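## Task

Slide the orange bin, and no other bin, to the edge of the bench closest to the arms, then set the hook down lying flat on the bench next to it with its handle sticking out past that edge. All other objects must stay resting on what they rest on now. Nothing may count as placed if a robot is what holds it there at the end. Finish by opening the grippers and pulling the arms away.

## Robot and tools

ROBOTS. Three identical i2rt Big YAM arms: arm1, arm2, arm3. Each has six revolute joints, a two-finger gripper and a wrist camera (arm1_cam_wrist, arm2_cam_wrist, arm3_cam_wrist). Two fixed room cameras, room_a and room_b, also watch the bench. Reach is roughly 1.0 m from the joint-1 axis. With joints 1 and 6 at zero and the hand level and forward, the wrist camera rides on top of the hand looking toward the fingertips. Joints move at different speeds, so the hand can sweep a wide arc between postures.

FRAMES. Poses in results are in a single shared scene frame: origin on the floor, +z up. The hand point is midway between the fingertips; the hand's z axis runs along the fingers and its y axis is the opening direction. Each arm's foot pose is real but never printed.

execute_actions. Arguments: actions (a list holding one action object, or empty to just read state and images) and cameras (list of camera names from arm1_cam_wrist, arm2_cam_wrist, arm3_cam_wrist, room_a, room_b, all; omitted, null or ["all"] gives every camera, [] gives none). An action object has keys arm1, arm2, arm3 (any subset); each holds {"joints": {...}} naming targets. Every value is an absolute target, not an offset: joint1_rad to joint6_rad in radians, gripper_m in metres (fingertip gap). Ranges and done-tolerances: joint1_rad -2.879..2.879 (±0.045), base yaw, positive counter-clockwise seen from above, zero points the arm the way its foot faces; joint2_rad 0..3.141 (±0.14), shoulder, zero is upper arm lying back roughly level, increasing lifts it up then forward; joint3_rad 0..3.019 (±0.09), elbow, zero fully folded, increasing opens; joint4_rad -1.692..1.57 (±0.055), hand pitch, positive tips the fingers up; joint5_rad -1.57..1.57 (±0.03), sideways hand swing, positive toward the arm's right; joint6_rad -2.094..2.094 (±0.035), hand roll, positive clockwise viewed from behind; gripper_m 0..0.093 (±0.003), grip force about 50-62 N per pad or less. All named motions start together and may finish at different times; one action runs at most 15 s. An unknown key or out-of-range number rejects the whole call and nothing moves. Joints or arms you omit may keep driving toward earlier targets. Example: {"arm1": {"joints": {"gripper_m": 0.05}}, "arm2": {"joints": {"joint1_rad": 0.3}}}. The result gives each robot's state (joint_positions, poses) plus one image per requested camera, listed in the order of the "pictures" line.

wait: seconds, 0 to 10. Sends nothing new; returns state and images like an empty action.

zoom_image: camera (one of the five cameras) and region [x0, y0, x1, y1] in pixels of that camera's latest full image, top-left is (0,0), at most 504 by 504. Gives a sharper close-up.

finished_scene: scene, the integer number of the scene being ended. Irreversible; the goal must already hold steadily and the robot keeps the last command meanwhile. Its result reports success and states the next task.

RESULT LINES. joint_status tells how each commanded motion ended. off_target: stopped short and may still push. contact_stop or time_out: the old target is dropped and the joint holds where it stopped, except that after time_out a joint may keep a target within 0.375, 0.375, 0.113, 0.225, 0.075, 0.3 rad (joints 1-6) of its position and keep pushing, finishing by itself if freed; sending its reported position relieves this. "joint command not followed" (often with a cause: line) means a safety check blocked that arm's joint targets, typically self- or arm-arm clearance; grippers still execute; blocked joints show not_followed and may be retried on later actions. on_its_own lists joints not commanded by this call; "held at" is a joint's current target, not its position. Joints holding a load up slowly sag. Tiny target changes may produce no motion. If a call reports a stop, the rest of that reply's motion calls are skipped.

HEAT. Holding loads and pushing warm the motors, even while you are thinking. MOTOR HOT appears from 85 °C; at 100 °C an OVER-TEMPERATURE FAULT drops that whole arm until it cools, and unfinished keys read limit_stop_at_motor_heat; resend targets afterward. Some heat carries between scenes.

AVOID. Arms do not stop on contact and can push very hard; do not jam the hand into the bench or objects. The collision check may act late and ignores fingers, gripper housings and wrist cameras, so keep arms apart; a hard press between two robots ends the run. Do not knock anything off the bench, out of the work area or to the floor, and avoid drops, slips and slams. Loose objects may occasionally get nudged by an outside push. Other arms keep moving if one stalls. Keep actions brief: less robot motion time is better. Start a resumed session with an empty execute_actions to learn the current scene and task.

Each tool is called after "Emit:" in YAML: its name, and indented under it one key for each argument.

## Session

Emit:
execute_actions:
  actions: []

Scene clock: 0.00 s.
arm1.joint_positions: joint1_rad=-0.245 joint2_rad=+0.297 joint3_rad=+1.641 joint4_rad=-1.527 joint5_rad=+0.157 joint6_rad=+0.290 gripper_m=+0.095
arm1.joint_status: not commanded
arm1.hand: x=-0.9065 y=-0.0154 z=+1.4407 quat_wxyz=(-0.477, +0.351, -0.677, -0.436) (m; scene frame)
arm2.joint_positions: joint1_rad=-0.153 joint2_rad=+0.575 joint3_rad=+1.529 joint4_rad=-1.175 joint5_rad=-0.086 joint6_rad=-0.747 gripper_m=+0.095
arm2.joint_status: not commanded
arm2.hand: x=+0.0323 y=+0.2011 z=+1.3800 quat_wxyz=(-0.582, +0.695, -0.362, -0.217) (m; scene frame)
arm3.joint_positions: joint1_rad=+0.889 joint2_rad=+0.523 joint3_rad=+1.532 joint4_rad=-1.284 joint5_rad=-0.236 joint6_rad=-0.582 gripper_m=+0.095
arm3.joint_status: not commanded
arm3.hand: x=+0.7782 y=+0.1003 z=+1.4227 quat_wxyz=(-0.307, +0.796, -0.012, -0.521) (m; scene frame)
pictures: arm1_cam_wrist, arm2_cam_wrist, arm3_cam_wrist, room_a, room_b
Images, in order (width x height): arm1_cam_wrist 616x616, arm2_cam_wrist 616x616, arm3_cam_wrist 616x616, room_a 896x504, room_b 896x504.

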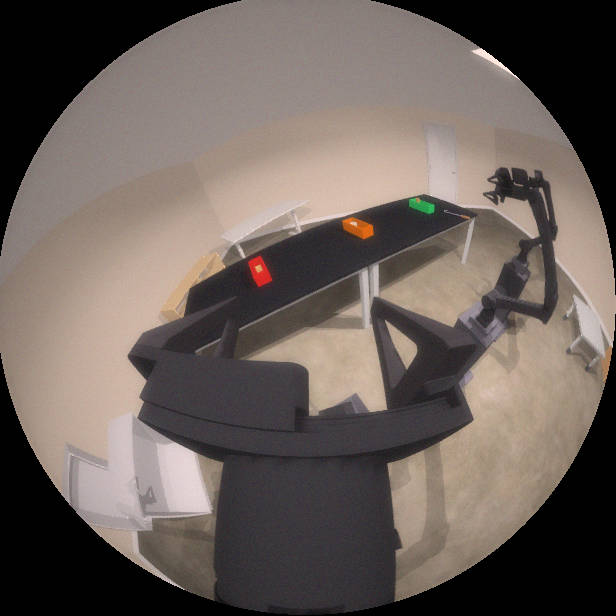

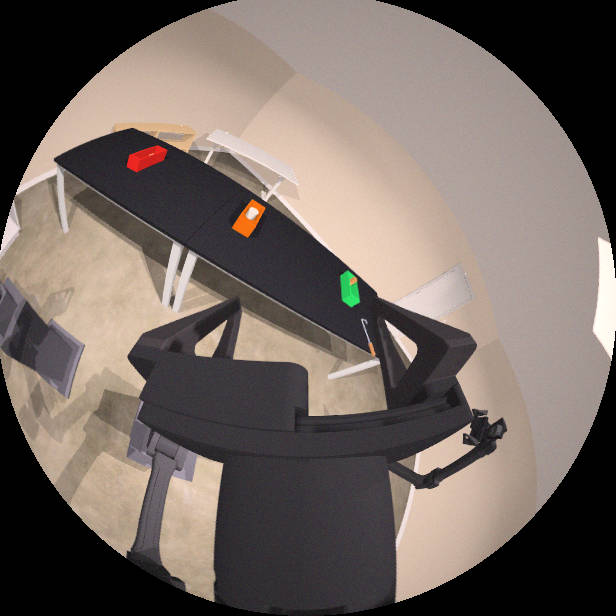

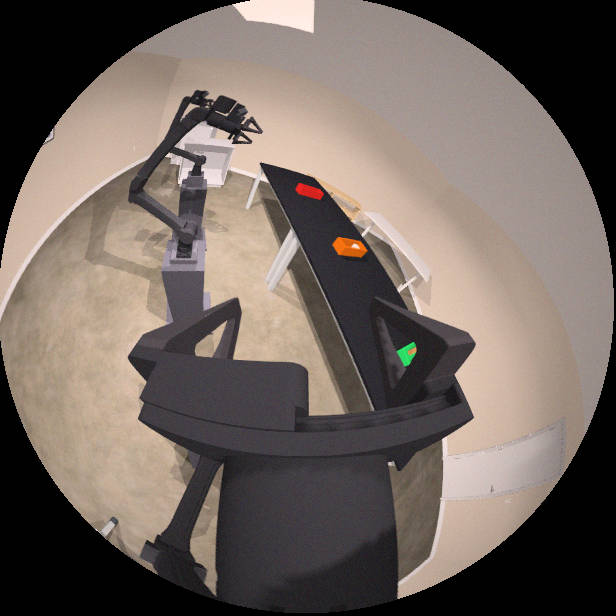

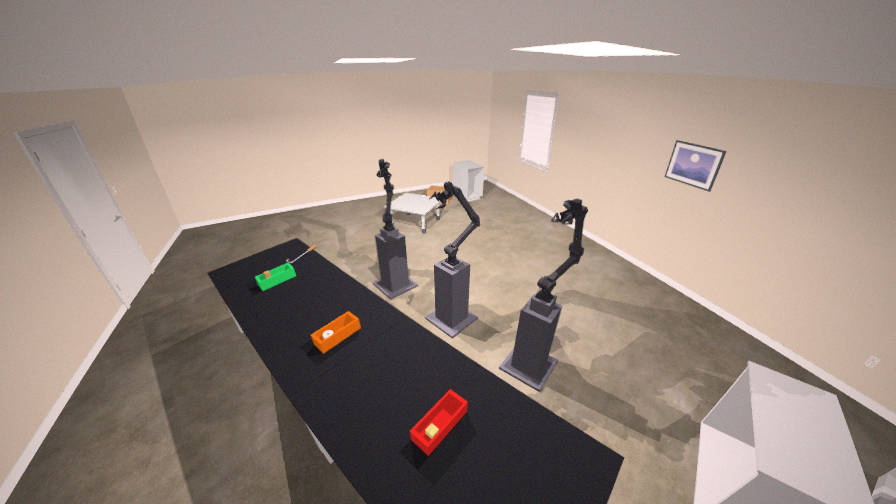

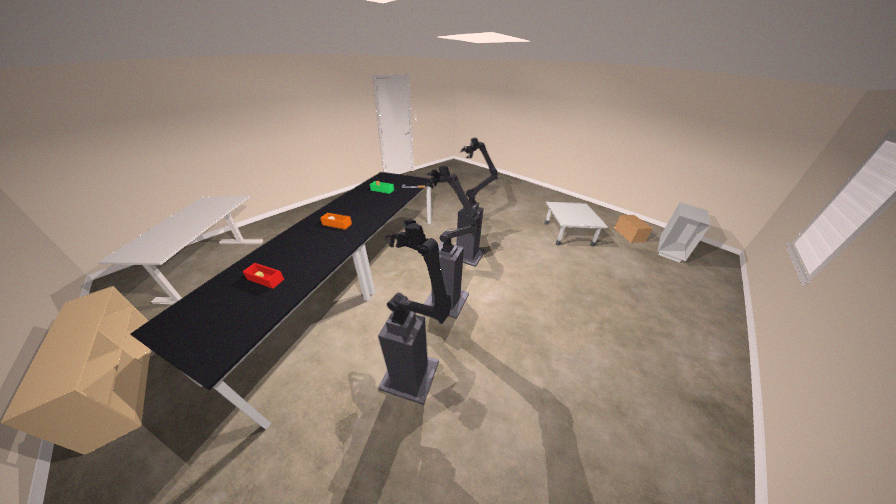

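Emit:
execute_actions:
  actions:
    - {"arm3":{"joints":{"joint1_rad":-0.66,"joint2_rad":2.19,"joint3_rad":1.29,"joint4_rad":0.93,"joint5_rad":-0.77,"joint6_rad":0}},"arm2":{"joints":{"joint1_rad":0.4,"joint2_rad":1.2,"joint3_rad":1.0,"joint4_rad":0.3,"joint5_rad":0,"joint6_rad":0}}}
  cameras: ["arm3_cam_wrist"]

Scene clock: 4.90 s.
arm1.joint_positions: joint1_rad=-0.245 joint2_rad=+0.297 joint3_rad=+1.641 joint4_rad=-1.527 joint5_rad=+0.157 joint6_rad=+0.290 gripper_m=+0.095
arm1.joint_status: not commanded
arm1.hand: x=-0.9065 y=-0.0154 z=+1.4407 quat_wxyz=(-0.477, +0.351, -0.677, -0.436) (m; scene frame)
arm2.joint_positions: joint1_rad=+0.402 joint2_rad=+1.206 joint3_rad=+0.971 joint4_rad=+0.272 joint5_rad=+0.000 joint6_rad=-0.013 gripper_m=+0.095
arm2.joint_status: all done
arm2.hand: x=-0.1856 y=+0.5335 z=+1.1533 quat_wxyz=(-0.417, +0.574, -0.397, -0.583) (m; scene frame)
arm3.joint_positions: joint1_rad=-0.665 joint2_rad=+2.187 joint3_rad=+1.290 joint4_rad=+0.914 joint5_rad=-0.767 joint6_rad=-0.012 gripper_m=+0.095
arm3.joint_status: all done
arm3.hand: x=+1.3519 y=+0.6171 z=+0.8934 quat_wxyz=(-0.512, +0.502, -0.492, -0.493) (m; scene frame)
pictures: arm3_cam_wrist
Images, in order (width x height): arm3_cam_wrist 616x616.

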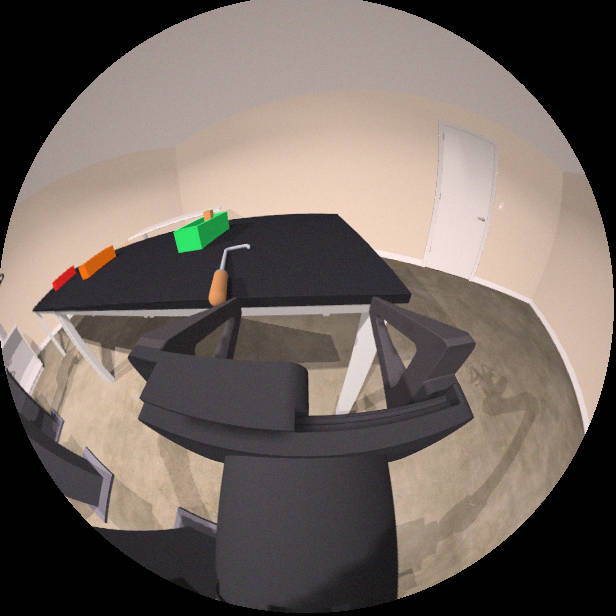

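Emit:
execute_actions:
  actions:
    - {"arm3":{"joints":{"joint1_rad":-0.34,"joint2_rad":2.4,"joint3_rad":1.65,"joint4_rad":0.76,"joint5_rad":-0.73}}}
  cameras: ["arm3_cam_wrist"]

Scene clock: 9.30 s.
arm1.joint_positions: joint1_rad=-0.245 joint2_rad=+0.297 joint3_rad=+1.641 joint4_rad=-1.527 joint5_rad=+0.157 joint6_rad=+0.290 gripper_m=+0.095
arm1.joint_status: not commanded
arm1.hand: x=-0.9065 y=-0.0154 z=+1.4407 quat_wxyz=(-0.477, +0.351, -0.677, -0.436) (m; scene frame)
arm2.joint_positions: joint1_rad=+0.402 joint2_rad=+1.206 joint3_rad=+0.971 joint4_rad=+0.272 joint5_rad=+0.000 joint6_rad=-0.013 gripper_m=+0.095
arm2.joint_status: not commanded
arm2.hand: x=-0.1856 y=+0.5335 z=+1.1533 quat_wxyz=(-0.417, +0.574, -0.397, -0.583) (m; scene frame)
arm3.joint_positions: joint1_rad=-0.348 joint2_rad=+2.407 joint3_rad=+1.607 joint4_rad=+0.759 joint5_rad=-0.730 joint6_rad=-0.011 gripper_m=+0.095
arm3.joint_status: all done
arm3.hand: x=+1.1828 y=+0.7938 z=+0.8381 quat_wxyz=(-0.417, +0.570, -0.438, -0.556) (m; scene frame)
pictures: arm3_cam_wrist
Images, in order (width x height): arm3_cam_wrist 616x616.

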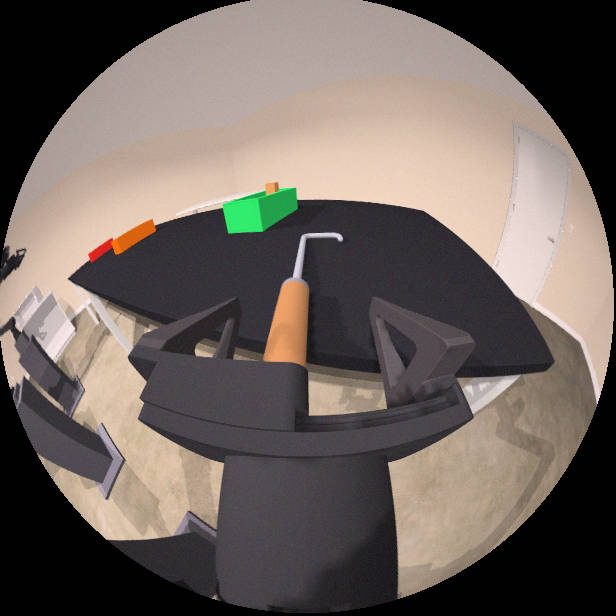

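Emit:
execute_actions:
  actions:
    - {"arm3":{"joints":{"joint1_rad":-0.318,"joint2_rad":2.445,"joint5_rad":-0.71,"gripper_m":0.06}}}
  cameras: ["arm3_cam_wrist"]

Scene clock: 12.03 s.
arm1.joint_positions: joint1_rad=-0.245 joint2_rad=+0.297 joint3_rad=+1.641 joint4_rad=-1.527 joint5_rad=+0.157 joint6_rad=+0.290 gripper_m=+0.095
arm1.joint_status: not commanded
arm1.hand: x=-0.9065 y=-0.0154 z=+1.4407 quat_wxyz=(-0.477, +0.351, -0.677, -0.436) (m; scene frame)
arm2.joint_positions: joint1_rad=+0.402 joint2_rad=+1.206 joint3_rad=+0.971 joint4_rad=+0.272 joint5_rad=+0.000 joint6_rad=-0.013 gripper_m=+0.095
arm2.joint_status: not commanded
arm2.hand: x=-0.1856 y=+0.5335 z=+1.1533 quat_wxyz=(-0.417, +0.574, -0.397, -0.583) (m; scene frame)
arm3.joint_positions: joint1_rad=-0.322 joint2_rad=+2.419 joint3_rad=+1.607 joint4_rad=+0.759 joint5_rad=-0.714 joint6_rad=-0.011 gripper_m=+0.060
arm3.joint_status: all done
arm3.hand: x=+1.1652 y=+0.7999 z=+0.8289 quat_wxyz=(-0.410, +0.573, -0.440, -0.557) (m; scene frame)
pictures: arm3_cam_wrist
Images, in order (width x height): arm3_cam_wrist 616x616.

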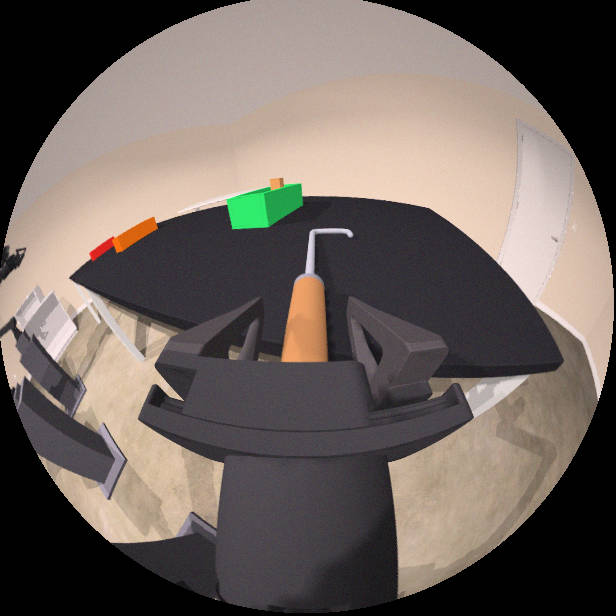

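Emit:
execute_actions:
  actions:
    - {"arm3":{"joints":{"joint2_rad":2.47}}}
  cameras: ["arm3_cam_wrist"]

Scene clock: 14.17 s.
arm1.joint_positions: joint1_rad=-0.245 joint2_rad=+0.297 joint3_rad=+1.641 joint4_rad=-1.527 joint5_rad=+0.157 joint6_rad=+0.290 gripper_m=+0.095
arm1.joint_status: not commanded
arm1.hand: x=-0.9065 y=-0.0154 z=+1.4407 quat_wxyz=(-0.477, +0.351, -0.677, -0.436) (m; scene frame)
arm2.joint_positions: joint1_rad=+0.402 joint2_rad=+1.206 joint3_rad=+0.971 joint4_rad=+0.272 joint5_rad=+0.000 joint6_rad=-0.013 gripper_m=+0.095
arm2.joint_status: not commanded
arm2.hand: x=-0.1856 y=+0.5335 z=+1.1533 quat_wxyz=(-0.417, +0.574, -0.397, -0.583) (m; scene frame)
arm3.joint_positions: joint1_rad=-0.322 joint2_rad=+2.449 joint3_rad=+1.607 joint4_rad=+0.759 joint5_rad=-0.714 joint6_rad=-0.011 gripper_m=+0.060
arm3.joint_status: all done
arm3.hand: x=+1.1640 y=+0.7971 z=+0.8046 quat_wxyz=(-0.400, +0.575, -0.450, -0.554) (m; scene frame)
pictures: arm3_cam_wrist
Images, in order (width x height): arm3_cam_wrist 616x616.

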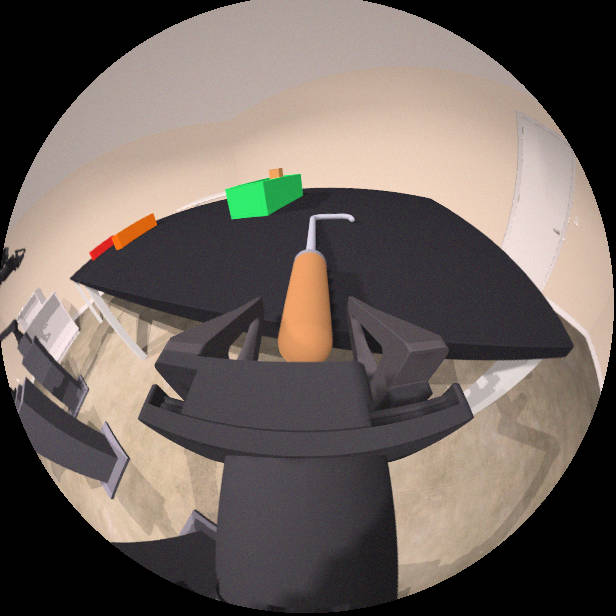

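Emit:
execute_actions:
  actions:
    - {"arm3":{"joints":{"gripper_m":0}}}
  cameras: []

Emit:
execute_actions:
  actions:
    - {"arm3":{"joints":{"joint2_rad":2.1,"joint6_rad":1.57}}}
  cameras: ["arm3_cam_wrist"]

Emit:
execute_actions:
  actions:
    - {"arm3":{"joints":{"joint1_rad":0.8,"joint5_rad":0.69,"joint3_rad":1.85,"joint2_rad":2.25,"joint4_rad":0.72}}}
  cameras: []

Emit:
execute_actions:
  actions:
    - {"arm3":{"joints":{"joint2_rad":2.43,"joint6_rad":0}}}
  cameras: ["arm3_cam_wrist"]

Scene clock: 19.67 s.
arm1.joint_positions: joint1_rad=-0.245 joint2_rad=+0.297 joint3_rad=+1.641 joint4_rad=-1.527 joint5_rad=+0.157 joint6_rad=+0.290 gripper_m=+0.095
arm1.joint_status: not commanded
arm1.hand: x=-0.9065 y=-0.0154 z=+1.4407 quat_wxyz=(-0.477, +0.351, -0.677, -0.436) (m; scene frame)
arm2.joint_positions: joint1_rad=+0.402 joint2_rad=+1.206 joint3_rad=+0.971 joint4_rad=+0.272 joint5_rad=+0.000 joint6_rad=-0.013 gripper_m=+0.095
arm2.joint_status: not commanded
arm2.hand: x=-0.1856 y=+0.5335 z=+1.1533 quat_wxyz=(-0.417, +0.574, -0.397, -0.583) (m; scene frame)
arm3.joint_positions: joint1_rad=-0.322 joint2_rad=+2.449 joint3_rad=+1.607 joint4_rad=+0.759 joint5_rad=-0.709 joint6_rad=-0.011 gripper_m=+0.031
arm3.joint_status: gripper_m off_target (ended at +0.031, target +0.000)
arm3.hand: x=+1.1648 y=+0.7973 z=+0.8046 quat_wxyz=(-0.401, +0.574, -0.451, -0.553) (m; scene frame)
pictures: none
No camera images: the call's "cameras" was empty. Leave "cameras" out to get every camera's image.

Scene clock: 23.13 s.
arm1.joint_positions: joint1_rad=-0.245 joint2_rad=+0.297 joint3_rad=+1.641 joint4_rad=-1.527 joint5_rad=+0.157 joint6_rad=+0.290 gripper_m=+0.095
arm1.joint_status: not commanded
arm1.hand: x=-0.9065 y=-0.0154 z=+1.4407 quat_wxyz=(-0.477, +0.351, -0.677, -0.436) (m; scene frame)
arm2.joint_positions: joint1_rad=+0.402 joint2_rad=+1.206 joint3_rad=+0.971 joint4_rad=+0.272 joint5_rad=+0.000 joint6_rad=-0.013 gripper_m=+0.095
arm2.joint_status: not commanded
arm2.hand: x=-0.1856 y=+0.5335 z=+1.1533 quat_wxyz=(-0.417, +0.574, -0.397, -0.583) (m; scene frame)
arm3.joint_positions: joint1_rad=-0.322 joint2_rad=+2.113 joint3_rad=+1.607 joint4_rad=+0.742 joint5_rad=-0.714 joint6_rad=+1.517 gripper_m=+0.031
arm3.joint_status: joint6_rad time_out (moved +1.528 of +1.581); the others done
arm3.on_its_own: joint6_rad reads +1.517 and still pushes toward +1.570 since a time_out
arm3.hand: x=+1.1601 y=+0.7918 z=+1.0687 quat_wxyz=(+0.032, +0.162, -0.622, -0.765) (m; scene frame)
pictures: arm3_cam_wrist
Images, in order (width x height): arm3_cam_wrist 616x616.

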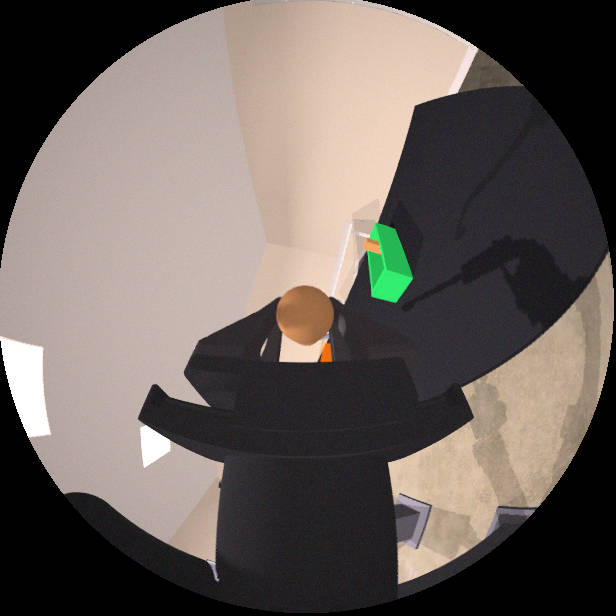

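not run: a stop came earlier in this reply.

not run: a stop came earlier in this reply.

Emit:
execute_actions:
  actions:
    - {"arm3":{"joints":{"joint1_rad":0.8,"joint5_rad":0.69,"joint3_rad":1.85,"joint2_rad":2.25,"joint4_rad":0.72}}}
  cameras: []

Emit:
execute_actions:
  actions:
    - {"arm3":{"joints":{"joint2_rad":2.31,"joint6_rad":0}}}
  cameras: ["room_a"]

Emit:
execute_actions:
  actions:
    - {"arm3":{"joints":{"joint2_rad":2.49}}}
  cameras: ["arm3_cam_wrist"]

Scene clock: 27.83 s.
arm1.joint_positions: joint1_rad=-0.245 joint2_rad=+0.297 joint3_rad=+1.641 joint4_rad=-1.527 joint5_rad=+0.157 joint6_rad=+0.290 gripper_m=+0.095
arm1.joint_status: not commanded
arm1.hand: x=-0.9065 y=-0.0154 z=+1.4407 quat_wxyz=(-0.477, +0.351, -0.677, -0.436) (m; scene frame)
arm2.joint_positions: joint1_rad=+0.402 joint2_rad=+1.206 joint3_rad=+0.971 joint4_rad=+0.272 joint5_rad=+0.000 joint6_rad=-0.013 gripper_m=+0.095
arm2.joint_status: not commanded
arm2.hand: x=-0.1856 y=+0.5335 z=+1.1533 quat_wxyz=(-0.417, +0.574, -0.397, -0.583) (m; scene frame)
arm3.joint_positions: joint1_rad=+0.803 joint2_rad=+2.291 joint3_rad=+1.773 joint4_rad=+0.687 joint5_rad=+0.692 joint6_rad=+1.521 gripper_m=+0.031
arm3.joint_status: all done
arm3.on_its_own: joint6_rad reads +1.521 and still pushes toward +1.570 since a time_out
arm3.hand: x=+0.4605 y=+0.7424 z=+0.9997 quat_wxyz=(+0.018, -0.020, -0.660, -0.751) (m; scene frame)
pictures: none
No camera images: the call's "cameras" was empty. Leave "cameras" out to get every camera's image.

Scene clock: 30.00 s.
arm1.joint_positions: joint1_rad=-0.245 joint2_rad=+0.297 joint3_rad=+1.641 joint4_rad=-1.527 joint5_rad=+0.157 joint6_rad=+0.290 gripper_m=+0.095
arm1.joint_status: not commanded
arm1.hand: x=-0.9065 y=-0.0154 z=+1.4407 quat_wxyz=(-0.477, +0.351, -0.677, -0.436) (m; scene frame)
arm2.joint_positions: joint1_rad=+0.402 joint2_rad=+1.206 joint3_rad=+0.971 joint4_rad=+0.272 joint5_rad=+0.000 joint6_rad=-0.013 gripper_m=+0.095
arm2.joint_status: not commanded
arm2.hand: x=-0.1856 y=+0.5335 z=+1.1533 quat_wxyz=(-0.417, +0.574, -0.397, -0.583) (m; scene frame)
arm3.joint_positions: joint1_rad=+0.804 joint2_rad=+2.331 joint3_rad=+1.797 joint4_rad=+0.715 joint5_rad=+0.682 joint6_rad=+0.034 gripper_m=+0.031
arm3.joint_status: all done
arm3.hand: x=+0.4541 y=+0.7462 z=+0.9840 quat_wxyz=(-0.493, +0.431, -0.496, -0.571) (m; scene frame)
pictures: room_a
Images, in order (width x height): room_a 896x504.

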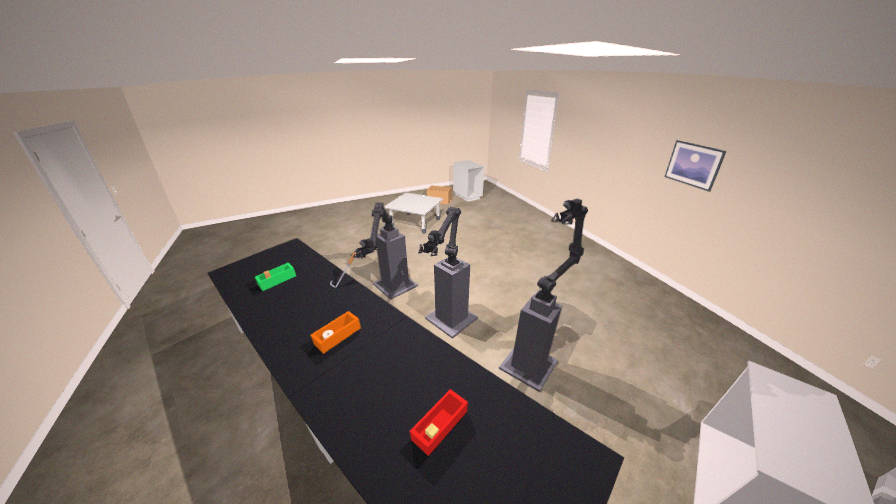

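Scene clock: 31.73 s.
arm1.joint_positions: joint1_rad=-0.245 joint2_rad=+0.297 joint3_rad=+1.641 joint4_rad=-1.527 joint5_rad=+0.157 joint6_rad=+0.290 gripper_m=+0.095
arm1.joint_status: not commanded
arm1.hand: x=-0.9065 y=-0.0154 z=+1.4407 quat_wxyz=(-0.477, +0.351, -0.677, -0.436) (m; scene frame)
arm2.joint_positions: joint1_rad=+0.402 joint2_rad=+1.206 joint3_rad=+0.971 joint4_rad=+0.272 joint5_rad=+0.000 joint6_rad=-0.013 gripper_m=+0.095
arm2.joint_status: not commanded
arm2.hand: x=-0.1856 y=+0.5335 z=+1.1533 quat_wxyz=(-0.417, +0.574, -0.397, -0.583) (m; scene frame)
arm3.joint_positions: joint1_rad=+0.804 joint2_rad=+2.497 joint3_rad=+1.823 joint4_rad=+0.726 joint5_rad=+0.683 joint6_rad=+0.018 gripper_m=+0.031
arm3.joint_status: all done
arm3.hand: x=+0.4509 y=+0.7507 z=+0.8596 quat_wxyz=(-0.495, +0.481, -0.499, -0.524) (m; scene frame)
pictures: arm3_cam_wrist
Images, in order (width x height): arm3_cam_wrist 616x616.

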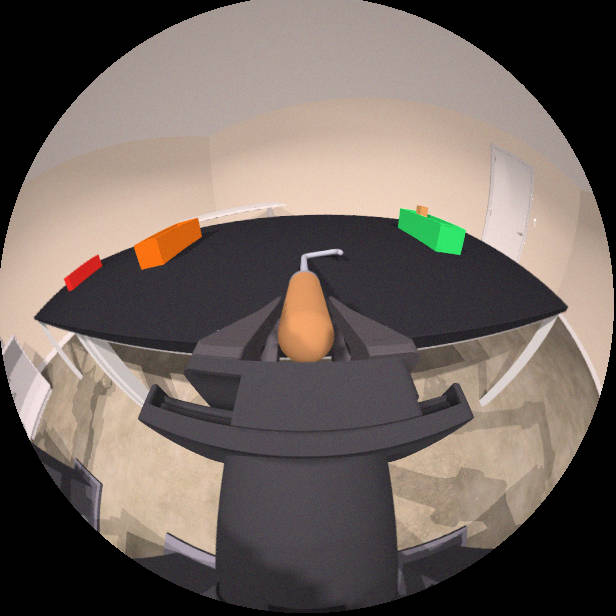

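Emit:
execute_actions:
  actions:
    - {"arm3":{"joints":{"joint2_rad":2.575}}}
  cameras: []

Emit:
execute_actions:
  actions:
    - {"arm3":{"joints":{"gripper_m":0.093}}}
  cameras: []

Emit:
execute_actions:
  actions:
    - {"arm3":{"joints":{"joint2_rad":2.3}}}
  cameras: []

Emit:
execute_actions:
  actions:
    - {"arm3":{"joints":{"joint1_rad":-0.5,"joint2_rad":0.8,"joint3_rad":0.8,"joint4_rad":0,"joint5_rad":0}},"arm2":{"joints":{"joint1_rad":0.1,"joint2_rad":2.1,"joint3_rad":1.84,"joint4_rad":0.64,"joint5_rad":-0.655}}}
  cameras: []

Emit:
execute_actions:
  actions:
    - {"arm2":{"joints":{"joint1_rad":-0.595,"joint2_rad":2.35}}}
  cameras: ["arm2_cam_wrist"]

Scene clock: 38.77 s.
arm1.joint_positions: joint1_rad=-0.245 joint2_rad=+0.297 joint3_rad=+1.641 joint4_rad=-1.527 joint5_rad=+0.157 joint6_rad=+0.290 gripper_m=+0.095
arm1.joint_status: not commanded
arm1.hand: x=-0.9065 y=-0.0154 z=+1.4407 quat_wxyz=(-0.477, +0.351, -0.677, -0.436) (m; scene frame)
arm2.joint_positions: joint1_rad=+0.402 joint2_rad=+1.206 joint3_rad=+0.971 joint4_rad=+0.272 joint5_rad=+0.000 joint6_rad=-0.013 gripper_m=+0.095
arm2.joint_status: not commanded
arm2.hand: x=-0.1856 y=+0.5335 z=+1.1533 quat_wxyz=(-0.417, +0.574, -0.397, -0.583) (m; scene frame)
arm3.joint_positions: joint1_rad=+0.804 joint2_rad=+2.558 joint3_rad=+1.823 joint4_rad=+0.727 joint5_rad=+0.682 joint6_rad=+0.017 gripper_m=+0.031
arm3.joint_status: all done
arm3.hand: x=+0.4541 y=+0.7468 z=+0.8082 quat_wxyz=(-0.493, +0.503, -0.501, -0.503) (m; scene frame)
pictures: none
No camera images: the call's "cameras" was empty. Leave "cameras" out to get every camera's image.

Scene clock: 39.47 s.
arm1.joint_positions: joint1_rad=-0.245 joint2_rad=+0.297 joint3_rad=+1.641 joint4_rad=-1.527 joint5_rad=+0.157 joint6_rad=+0.290 gripper_m=+0.095
arm1.joint_status: not commanded
arm1.hand: x=-0.9065 y=-0.0154 z=+1.4407 quat_wxyz=(-0.477, +0.351, -0.677, -0.436) (m; scene frame)
arm2.joint_positions: joint1_rad=+0.402 joint2_rad=+1.206 joint3_rad=+0.971 joint4_rad=+0.272 joint5_rad=+0.000 joint6_rad=-0.013 gripper_m=+0.095
arm2.joint_status: not commanded
arm2.hand: x=-0.1856 y=+0.5335 z=+1.1533 quat_wxyz=(-0.417, +0.574, -0.397, -0.583) (m; scene frame)
arm3.joint_positions: joint1_rad=+0.804 joint2_rad=+2.558 joint3_rad=+1.823 joint4_rad=+0.725 joint5_rad=+0.686 joint6_rad=+0.013 gripper_m=+0.093
arm3.joint_status: all done
arm3.hand: x=+0.4548 y=+0.7468 z=+0.8079 quat_wxyz=(-0.495, +0.503, -0.501, -0.500) (m; scene frame)
pictures: none
No camera images: the call's "cameras" was empty. Leave "cameras" out to get every camera's image.

Scene clock: 40.83 s.
arm1.joint_positions: joint1_rad=-0.245 joint2_rad=+0.297 joint3_rad=+1.641 joint4_rad=-1.527 joint5_rad=+0.157 joint6_rad=+0.290 gripper_m=+0.095
arm1.joint_status: not commanded
arm1.hand: x=-0.9065 y=-0.0154 z=+1.4407 quat_wxyz=(-0.477, +0.351, -0.677, -0.436) (m; scene frame)
arm2.joint_positions: joint1_rad=+0.402 joint2_rad=+1.206 joint3_rad=+0.971 joint4_rad=+0.272 joint5_rad=+0.000 joint6_rad=-0.013 gripper_m=+0.095
arm2.joint_status: not commanded
arm2.hand: x=-0.1856 y=+0.5335 z=+1.1533 quat_wxyz=(-0.417, +0.574, -0.397, -0.583) (m; scene frame)
arm3.joint_positions: joint1_rad=+0.804 joint2_rad=+2.279 joint3_rad=+1.829 joint4_rad=+0.718 joint5_rad=+0.686 joint6_rad=+0.013 gripper_m=+0.093
arm3.joint_status: all done
arm3.hand: x=+0.4552 y=+0.7454 z=+1.0463 quat_wxyz=(-0.500, +0.402, -0.487, -0.593) (m; scene frame)
pictures: none
No camera images: the call's "cameras" was empty. Leave "cameras" out to get every camera's image.

Scene clock: 42.70 s.
arm1.joint_positions: joint1_rad=-0.245 joint2_rad=+0.297 joint3_rad=+1.641 joint4_rad=-1.527 joint5_rad=+0.157 joint6_rad=+0.290 gripper_m=+0.095
arm1.joint_status: not commanded
arm1.hand: x=-0.9065 y=-0.0154 z=+1.4407 quat_wxyz=(-0.477, +0.351, -0.677, -0.436) (m; scene frame)
arm2.joint_positions: joint1_rad=+0.090 joint2_rad=+2.122 joint3_rad=+1.776 joint4_rad=+0.618 joint5_rad=-0.653 joint6_rad=-0.012 gripper_m=+0.095
arm2.joint_status: all done
arm2.hand: x=-0.1252 y=+0.8348 z=+1.0662 quat_wxyz=(-0.387, +0.594, -0.213, -0.672) (m; scene frame)
arm3.joint_positions: joint1_rad=-0.498 joint2_rad=+0.802 joint3_rad=+0.810 joint4_rad=+0.006 joint5_rad=+0.004 joint6_rad=+0.009 gripper_m=+0.093
arm3.joint_status: all done
arm3.hand: x=+1.1719 y=+0.3680 z=+1.2440 quat_wxyz=(-0.632, +0.322, -0.623, -0.330) (m; scene frame)
pictures: none
No camera images: the call's "cameras" was empty. Leave "cameras" out to get every camera's image.

Scene clock: 44.73 s.
arm1.joint_positions: joint1_rad=-0.245 joint2_rad=+0.297 joint3_rad=+1.641 joint4_rad=-1.527 joint5_rad=+0.157 joint6_rad=+0.290 gripper_m=+0.095
arm1.joint_status: not commanded
arm1.hand: x=-0.9065 y=-0.0154 z=+1.4407 quat_wxyz=(-0.477, +0.351, -0.677, -0.436) (m; scene frame)
arm2.joint_positions: joint1_rad=-0.587 joint2_rad=+2.378 joint3_rad=+1.809 joint4_rad=+0.625 joint5_rad=-0.655 joint6_rad=-0.010 gripper_m=+0.095
arm2.joint_status: all done
arm2.hand: x=+0.4492 y=+0.7578 z=+0.8748 quat_wxyz=(-0.518, +0.506, -0.476, -0.499) (m; scene frame)
arm3.joint_positions: joint1_rad=-0.498 joint2_rad=+0.802 joint3_rad=+0.810 joint4_rad=+0.006 joint5_rad=+0.004 joint6_rad=+0.009 gripper_m=+0.093
arm3.joint_status: not commanded
arm3.hand: x=+1.1719 y=+0.3680 z=+1.2440 quat_wxyz=(-0.632, +0.322, -0.623, -0.330) (m; scene frame)
pictures: arm2_cam_wrist
Images, in order (width x height): arm2_cam_wrist 616x616.

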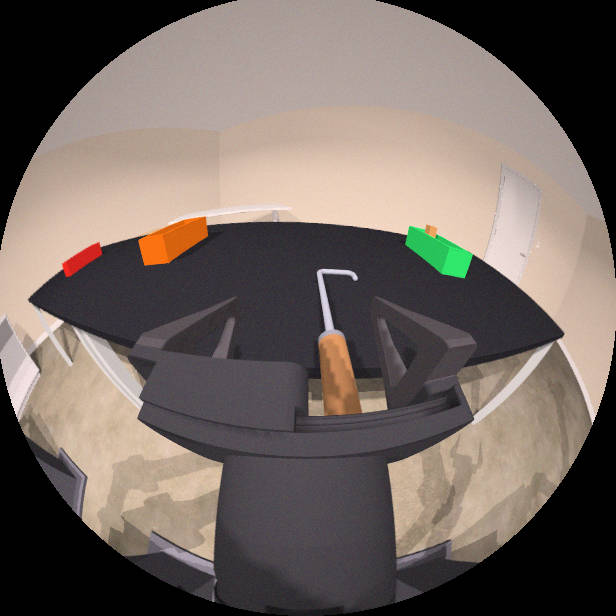

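Emit:
execute_actions:
  actions:
    - {"arm2":{"joints":{"joint1_rad":-0.618,"joint2_rad":2.49,"joint3_rad":1.91,"joint4_rad":0.59,"joint5_rad":-0.67}}}
  cameras: ["arm2_cam_wrist"]

Scene clock: 48.43 s.
arm1.joint_positions: joint1_rad=-0.245 joint2_rad=+0.297 joint3_rad=+1.641 joint4_rad=-1.527 joint5_rad=+0.157 joint6_rad=+0.290 gripper_m=+0.095
arm1.joint_status: not commanded
arm1.hand: x=-0.9065 y=-0.0154 z=+1.4407 quat_wxyz=(-0.477, +0.351, -0.677, -0.436) (m; scene frame)
arm2.joint_positions: joint1_rad=-0.613 joint2_rad=+2.492 joint3_rad=+1.863 joint4_rad=+0.603 joint5_rad=-0.669 joint6_rad=-0.010 gripper_m=+0.095
arm2.joint_status: all done
arm2.hand: x=+0.4725 y=+0.7531 z=+0.8015 quat_wxyz=(-0.493, +0.507, -0.508, -0.492) (m; scene frame)
arm3.joint_positions: joint1_rad=-0.498 joint2_rad=+0.802 joint3_rad=+0.810 joint4_rad=+0.006 joint5_rad=+0.004 joint6_rad=+0.009 gripper_m=+0.093
arm3.joint_status: not commanded
arm3.hand: x=+1.1719 y=+0.3680 z=+1.2440 quat_wxyz=(-0.632, +0.322, -0.623, -0.330) (m; scene frame)
pictures: arm2_cam_wrist
Images, in order (width x height): arm2_cam_wrist 616x616.

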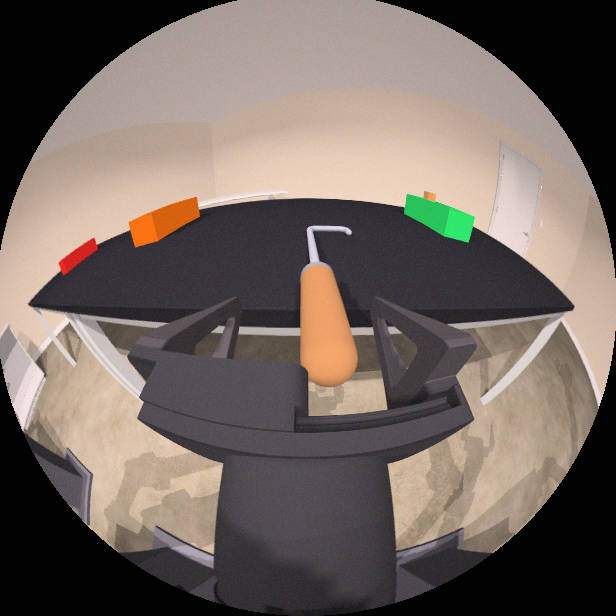

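Emit:
execute_actions:
  actions:
    - {"arm2":{"joints":{"gripper_m":0}}}
  cameras: []

Emit:
execute_actions:
  actions:
    - {"arm2":{"joints":{"joint2_rad":2.39,"joint6_rad":1.57}}}
  cameras: ["arm2_cam_wrist"]

Emit:
execute_actions:
  actions:
    - {"arm2":{"joints":{"joint2_rad":2.17,"joint3_rad":1.85,"joint4_rad":0.5}}}
  cameras: []

Emit:
execute_actions:
  actions:
    - {"arm2":{"joints":{"joint1_rad":0.04,"joint5_rad":0,"joint4_rad":0.43}}}
  cameras: ["arm2_cam_wrist","room_a","room_b"]

Scene clock: 53.10 s.
arm1.joint_positions: joint1_rad=-0.245 joint2_rad=+0.297 joint3_rad=+1.641 joint4_rad=-1.527 joint5_rad=+0.157 joint6_rad=+0.290 gripper_m=+0.095
arm1.joint_status: not commanded
arm1.hand: x=-0.9065 y=-0.0154 z=+1.4407 quat_wxyz=(-0.477, +0.351, -0.677, -0.436) (m; scene frame)
arm2.joint_positions: joint1_rad=-0.613 joint2_rad=+2.492 joint3_rad=+1.863 joint4_rad=+0.603 joint5_rad=-0.667 joint6_rad=-0.009 gripper_m=+0.031
arm2.joint_status: gripper_m off_target (ended at +0.031, target +0.000)
arm2.hand: x=+0.4730 y=+0.7529 z=+0.8015 quat_wxyz=(-0.493, +0.506, -0.509, -0.492) (m; scene frame)
arm3.joint_positions: joint1_rad=-0.498 joint2_rad=+0.802 joint3_rad=+0.810 joint4_rad=+0.006 joint5_rad=+0.004 joint6_rad=+0.009 gripper_m=+0.093
arm3.joint_status: not commanded
arm3.hand: x=+1.1719 y=+0.3680 z=+1.2440 quat_wxyz=(-0.632, +0.322, -0.623, -0.330) (m; scene frame)
pictures: none
No camera images: the call's "cameras" was empty. Leave "cameras" out to get every camera's image.

Scene clock: 55.30 s.
arm1.joint_positions: joint1_rad=-0.245 joint2_rad=+0.297 joint3_rad=+1.641 joint4_rad=-1.527 joint5_rad=+0.157 joint6_rad=+0.290 gripper_m=+0.095
arm1.joint_status: not commanded
arm1.hand: x=-0.9065 y=-0.0154 z=+1.4407 quat_wxyz=(-0.477, +0.351, -0.677, -0.436) (m; scene frame)
arm2.joint_positions: joint1_rad=-0.617 joint2_rad=+2.426 joint3_rad=+1.863 joint4_rad=+0.589 joint5_rad=-0.661 joint6_rad=+1.547 gripper_m=+0.031
arm2.joint_status: all done
arm2.hand: x=+0.4782 y=+0.7529 z=+0.8553 quat_wxyz=(-0.021, +0.011, -0.703, -0.711) (m; scene frame)
arm3.joint_positions: joint1_rad=-0.498 joint2_rad=+0.802 joint3_rad=+0.810 joint4_rad=+0.006 joint5_rad=+0.004 joint6_rad=+0.009 gripper_m=+0.093
arm3.joint_status: not commanded
arm3.hand: x=+1.1719 y=+0.3680 z=+1.2440 quat_wxyz=(-0.632, +0.322, -0.623, -0.330) (m; scene frame)
pictures: arm2_cam_wrist
Images, in order (width x height): arm2_cam_wrist 616x616.

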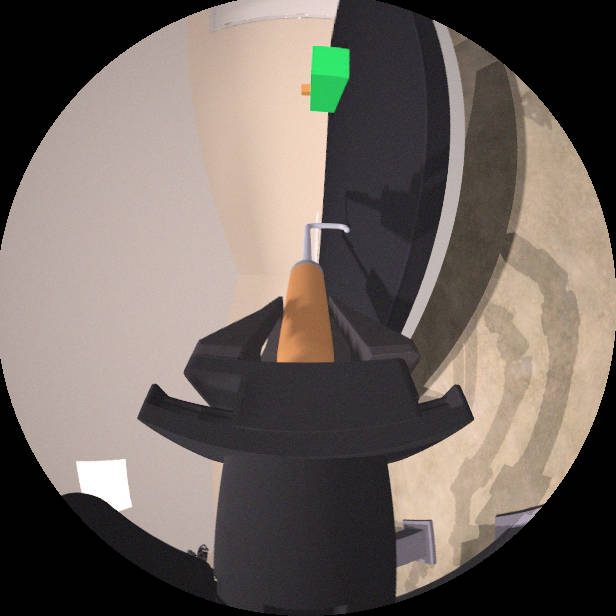

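Scene clock: 56.50 s.
arm1.joint_positions: joint1_rad=-0.245 joint2_rad=+0.297 joint3_rad=+1.641 joint4_rad=-1.527 joint5_rad=+0.157 joint6_rad=+0.290 gripper_m=+0.095
arm1.joint_status: not commanded
arm1.hand: x=-0.9065 y=-0.0154 z=+1.4407 quat_wxyz=(-0.477, +0.351, -0.677, -0.436) (m; scene frame)
arm2.joint_positions: joint1_rad=-0.617 joint2_rad=+2.204 joint3_rad=+1.824 joint4_rad=+0.490 joint5_rad=-0.671 joint6_rad=+1.553 gripper_m=+0.031
arm2.joint_status: all done
arm2.hand: x=+0.4624 y=+0.7380 z=+1.0028 quat_wxyz=(-0.034, +0.031, -0.679, -0.733) (m; scene frame)
arm3.joint_positions: joint1_rad=-0.498 joint2_rad=+0.802 joint3_rad=+0.810 joint4_rad=+0.006 joint5_rad=+0.004 joint6_rad=+0.009 gripper_m=+0.093
arm3.joint_status: not commanded
arm3.hand: x=+1.1719 y=+0.3680 z=+1.2440 quat_wxyz=(-0.632, +0.322, -0.623, -0.330) (m; scene frame)
pictures: none
No camera images: the call's "cameras" was empty. Leave "cameras" out to get every camera's image.

Scene clock: 58.87 s.
arm1.joint_positions: joint1_rad=-0.245 joint2_rad=+0.297 joint3_rad=+1.641 joint4_rad=-1.527 joint5_rad=+0.157 joint6_rad=+0.290 gripper_m=+0.095
arm1.joint_status: not commanded
arm1.hand: x=-0.9065 y=-0.0154 z=+1.4407 quat_wxyz=(-0.477, +0.351, -0.677, -0.436) (m; scene frame)
arm2.joint_positions: joint1_rad=+0.041 joint2_rad=+2.204 joint3_rad=+1.824 joint4_rad=+0.419 joint5_rad=+0.000 joint6_rad=+1.555 gripper_m=+0.031
arm2.joint_status: all done
arm2.hand: x=+0.0217 y=+0.8987 z=+0.9856 quat_wxyz=(-0.013, +0.002, -0.696, -0.717) (m; scene frame)
arm3.joint_positions: joint1_rad=-0.498 joint2_rad=+0.802 joint3_rad=+0.810 joint4_rad=+0.006 joint5_rad=+0.004 joint6_rad=+0.009 gripper_m=+0.093
arm3.joint_status: not commanded
arm3.hand: x=+1.1719 y=+0.3680 z=+1.2440 quat_wxyz=(-0.632, +0.322, -0.623, -0.330) (m; scene frame)
pictures: arm2_cam_wrist, room_a, room_b
Images, in order (width x height): arm2_cam_wrist 616x616, room_a 896x504, room_b 896x504.

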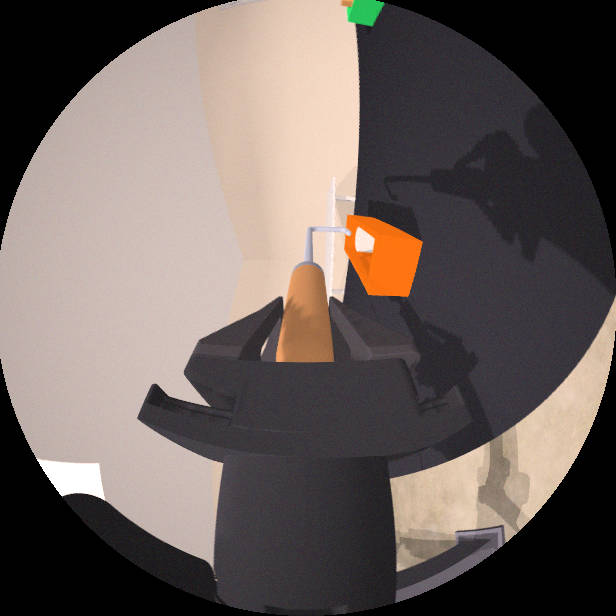

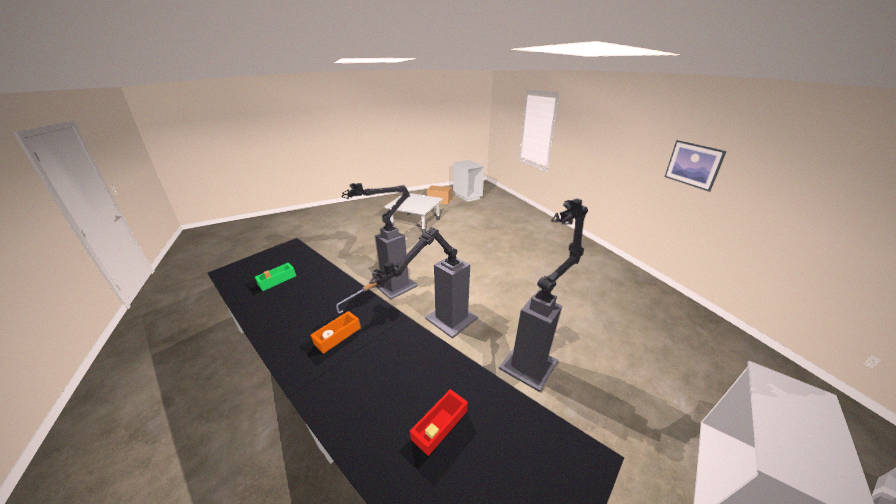

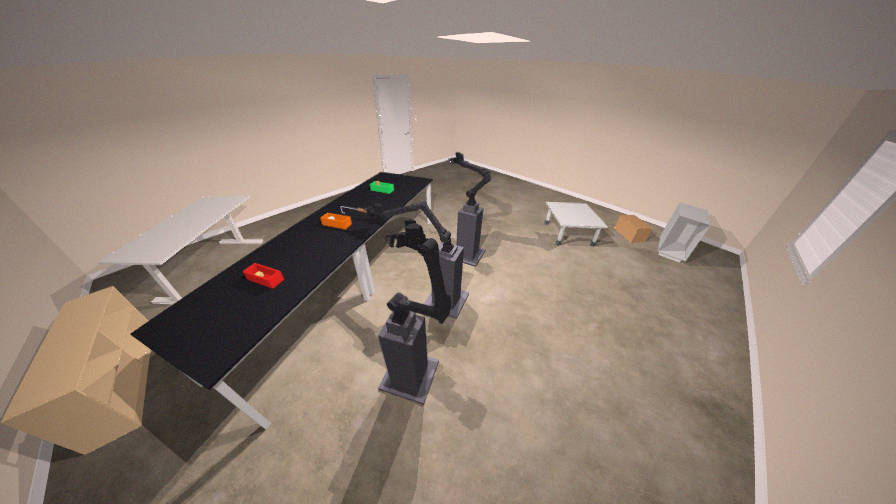

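Emit:
execute_actions:
  actions:
    - {"arm2":{"joints":{"joint1_rad":0.1}}}
  cameras: []

Emit:
execute_actions:
  actions:
    - {"arm2":{"joints":{"joint4_rad":0.21}}}
  cameras: ["arm2_cam_wrist","room_a"]

Scene clock: 61.93 s.
arm1.joint_positions: joint1_rad=-0.245 joint2_rad=+0.297 joint3_rad=+1.641 joint4_rad=-1.527 joint5_rad=+0.157 joint6_rad=+0.290 gripper_m=+0.095
arm1.joint_status: not commanded
arm1.hand: x=-0.9065 y=-0.0154 z=+1.4407 quat_wxyz=(-0.477, +0.351, -0.677, -0.436) (m; scene frame)
arm2.joint_positions: joint1_rad=+0.107 joint2_rad=+2.204 joint3_rad=+1.824 joint4_rad=+0.419 joint5_rad=+0.000 joint6_rad=+1.555 gripper_m=+0.031
arm2.joint_status: all done
arm2.hand: x=-0.0377 y=+0.8977 z=+0.9853 quat_wxyz=(+0.010, +0.025, -0.696, -0.717) (m; scene frame)
arm3.joint_positions: joint1_rad=-0.498 joint2_rad=+0.802 joint3_rad=+0.810 joint4_rad=+0.006 joint5_rad=+0.004 joint6_rad=+0.009 gripper_m=+0.093
arm3.joint_status: not commanded
arm3.hand: x=+1.1719 y=+0.3680 z=+1.2440 quat_wxyz=(-0.632, +0.322, -0.623, -0.330) (m; scene frame)
pictures: none
No camera images: the call's "cameras" was empty. Leave "cameras" out to get every camera's image.

Scene clock: 62.83 s.
arm1.joint_positions: joint1_rad=-0.245 joint2_rad=+0.297 joint3_rad=+1.641 joint4_rad=-1.527 joint5_rad=+0.157 joint6_rad=+0.290 gripper_m=+0.095
arm1.joint_status: not commanded
arm1.hand: x=-0.9065 y=-0.0154 z=+1.4407 quat_wxyz=(-0.477, +0.351, -0.677, -0.436) (m; scene frame)
arm2.joint_positions: joint1_rad=+0.107 joint2_rad=+2.204 joint3_rad=+1.824 joint4_rad=+0.203 joint5_rad=+0.000 joint6_rad=+1.555 gripper_m=+0.031
arm2.joint_status: all done
arm2.hand: x=-0.0372 y=+0.8935 z=+0.9324 quat_wxyz=(+0.009, +0.027, -0.769, -0.638) (m; scene frame)
arm3.joint_positions: joint1_rad=-0.498 joint2_rad=+0.802 joint3_rad=+0.810 joint4_rad=+0.006 joint5_rad=+0.004 joint6_rad=+0.009 gripper_m=+0.093
arm3.joint_status: not commanded
arm3.hand: x=+1.1719 y=+0.3680 z=+1.2440 quat_wxyz=(-0.632, +0.322, -0.623, -0.330) (m; scene frame)
pictures: arm2_cam_wrist, room_a
Images, in order (width x height): arm2_cam_wrist 616x616, room_a 896x504.

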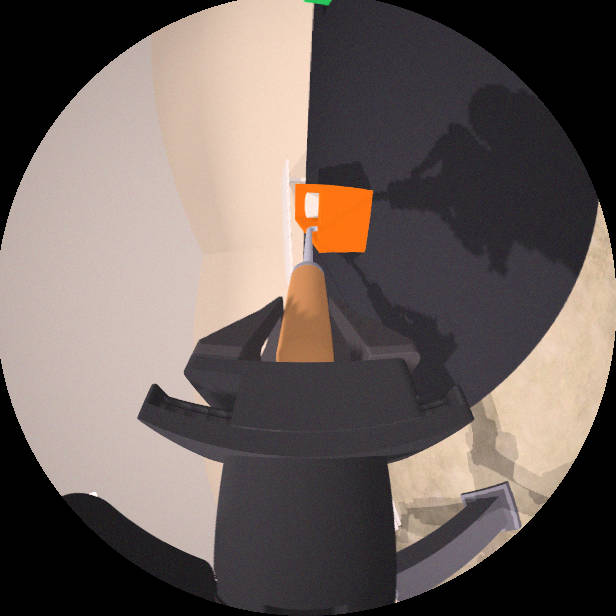

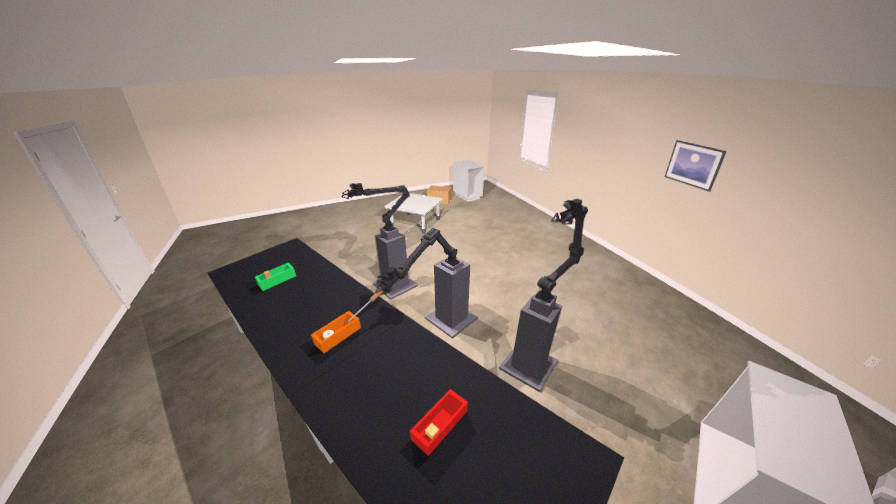

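Emit:
execute_actions:
  actions:
    - {"arm2":{"joints":{"joint1_rad":0.08,"joint2_rad":1.985,"joint3_rad":1.54,"joint4_rad":0.365}}}
  cameras: []

Emit:
execute_actions:
  actions:
    - {"arm2":{"joints":{"joint2_rad":1.79,"joint3_rad":1.225,"joint4_rad":0.485}}}
  cameras: ["arm2_cam_wrist"]

Emit:
execute_actions:
  actions:
    - {"arm2":{"joints":{"joint2_rad":1.595,"joint3_rad":0.945,"joint4_rad":0.565}}}
  cameras: ["arm2_cam_wrist"]

Emit:
execute_actions:
  actions:
    - {"arm2":{"joints":{"joint2_rad":1.45,"joint3_rad":0.77,"joint4_rad":0.595}}}
  cameras: ["arm2_cam_wrist","room_b"]

Emit:
zoom_image:
  camera: "room_b"
  region: [310,190,430,270]

Scene clock: 68.40 s.
arm1.joint_positions: joint1_rad=-0.245 joint2_rad=+0.297 joint3_rad=+1.641 joint4_rad=-1.527 joint5_rad=+0.157 joint6_rad=+0.290 gripper_m=+0.095
arm1.joint_status: not commanded
arm1.hand: x=-0.9065 y=-0.0154 z=+1.4407 quat_wxyz=(-0.477, +0.351, -0.677, -0.436) (m; scene frame)
arm2.joint_positions: joint1_rad=+0.087 joint2_rad=+2.041 joint3_rad=+1.532 joint4_rad=+0.312 joint5_rad=+0.000 joint6_rad=+1.555 gripper_m=+0.031
arm2.joint_status: all done
arm2.hand: x=-0.0171 y=+0.8255 z=+0.9258 quat_wxyz=(+0.002, +0.019, -0.776, -0.631) (m; scene frame)
arm3.joint_positions: joint1_rad=-0.498 joint2_rad=+0.802 joint3_rad=+0.810 joint4_rad=+0.006 joint5_rad=+0.004 joint6_rad=+0.009 gripper_m=+0.093
arm3.joint_status: not commanded
arm3.hand: x=+1.1719 y=+0.3680 z=+1.2440 quat_wxyz=(-0.632, +0.322, -0.623, -0.330) (m; scene frame)
pictures: none
No camera images: the call's "cameras" was empty. Leave "cameras" out to get every camera's image.

Scene clock: 70.67 s.
arm1.joint_positions: joint1_rad=-0.245 joint2_rad=+0.297 joint3_rad=+1.641 joint4_rad=-1.527 joint5_rad=+0.157 joint6_rad=+0.290 gripper_m=+0.095
arm1.joint_status: not commanded
arm1.hand: x=-0.9065 y=-0.0154 z=+1.4407 quat_wxyz=(-0.477, +0.351, -0.677, -0.436) (m; scene frame)
arm2.joint_positions: joint1_rad=+0.087 joint2_rad=+1.831 joint3_rad=+1.210 joint4_rad=+0.428 joint5_rad=+0.000 joint6_rad=+1.555 gripper_m=+0.031
arm2.joint_status: joint4_rad time_out (moved +0.116 of +0.173); the others done
arm2.on_its_own: joint4_rad reads +0.428 and still pushes toward +0.485 since a time_out
arm2.hand: x=-0.0144 y=+0.7336 z=+0.9325 quat_wxyz=(+0.002, +0.019, -0.775, -0.632) (m; scene frame)
arm3.joint_positions: joint1_rad=-0.498 joint2_rad=+0.802 joint3_rad=+0.810 joint4_rad=+0.006 joint5_rad=+0.004 joint6_rad=+0.009 gripper_m=+0.093
arm3.joint_status: not commanded
arm3.hand: x=+1.1719 y=+0.3680 z=+1.2440 quat_wxyz=(-0.632, +0.322, -0.623, -0.330) (m; scene frame)
pictures: arm2_cam_wrist
Images, in order (width x height): arm2_cam_wrist 616x616.

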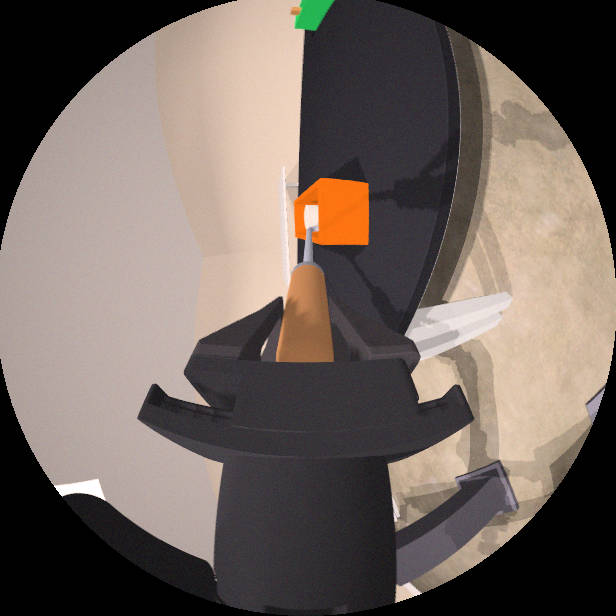

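not run: a stop came earlier in this reply.

not run: a stop came earlier in this reply.

This scene's latest camera images include none from room_b. They are from: arm2_cam_wrist. Call execute_actions without "cameras", or with room_b in "cameras", to get its image.


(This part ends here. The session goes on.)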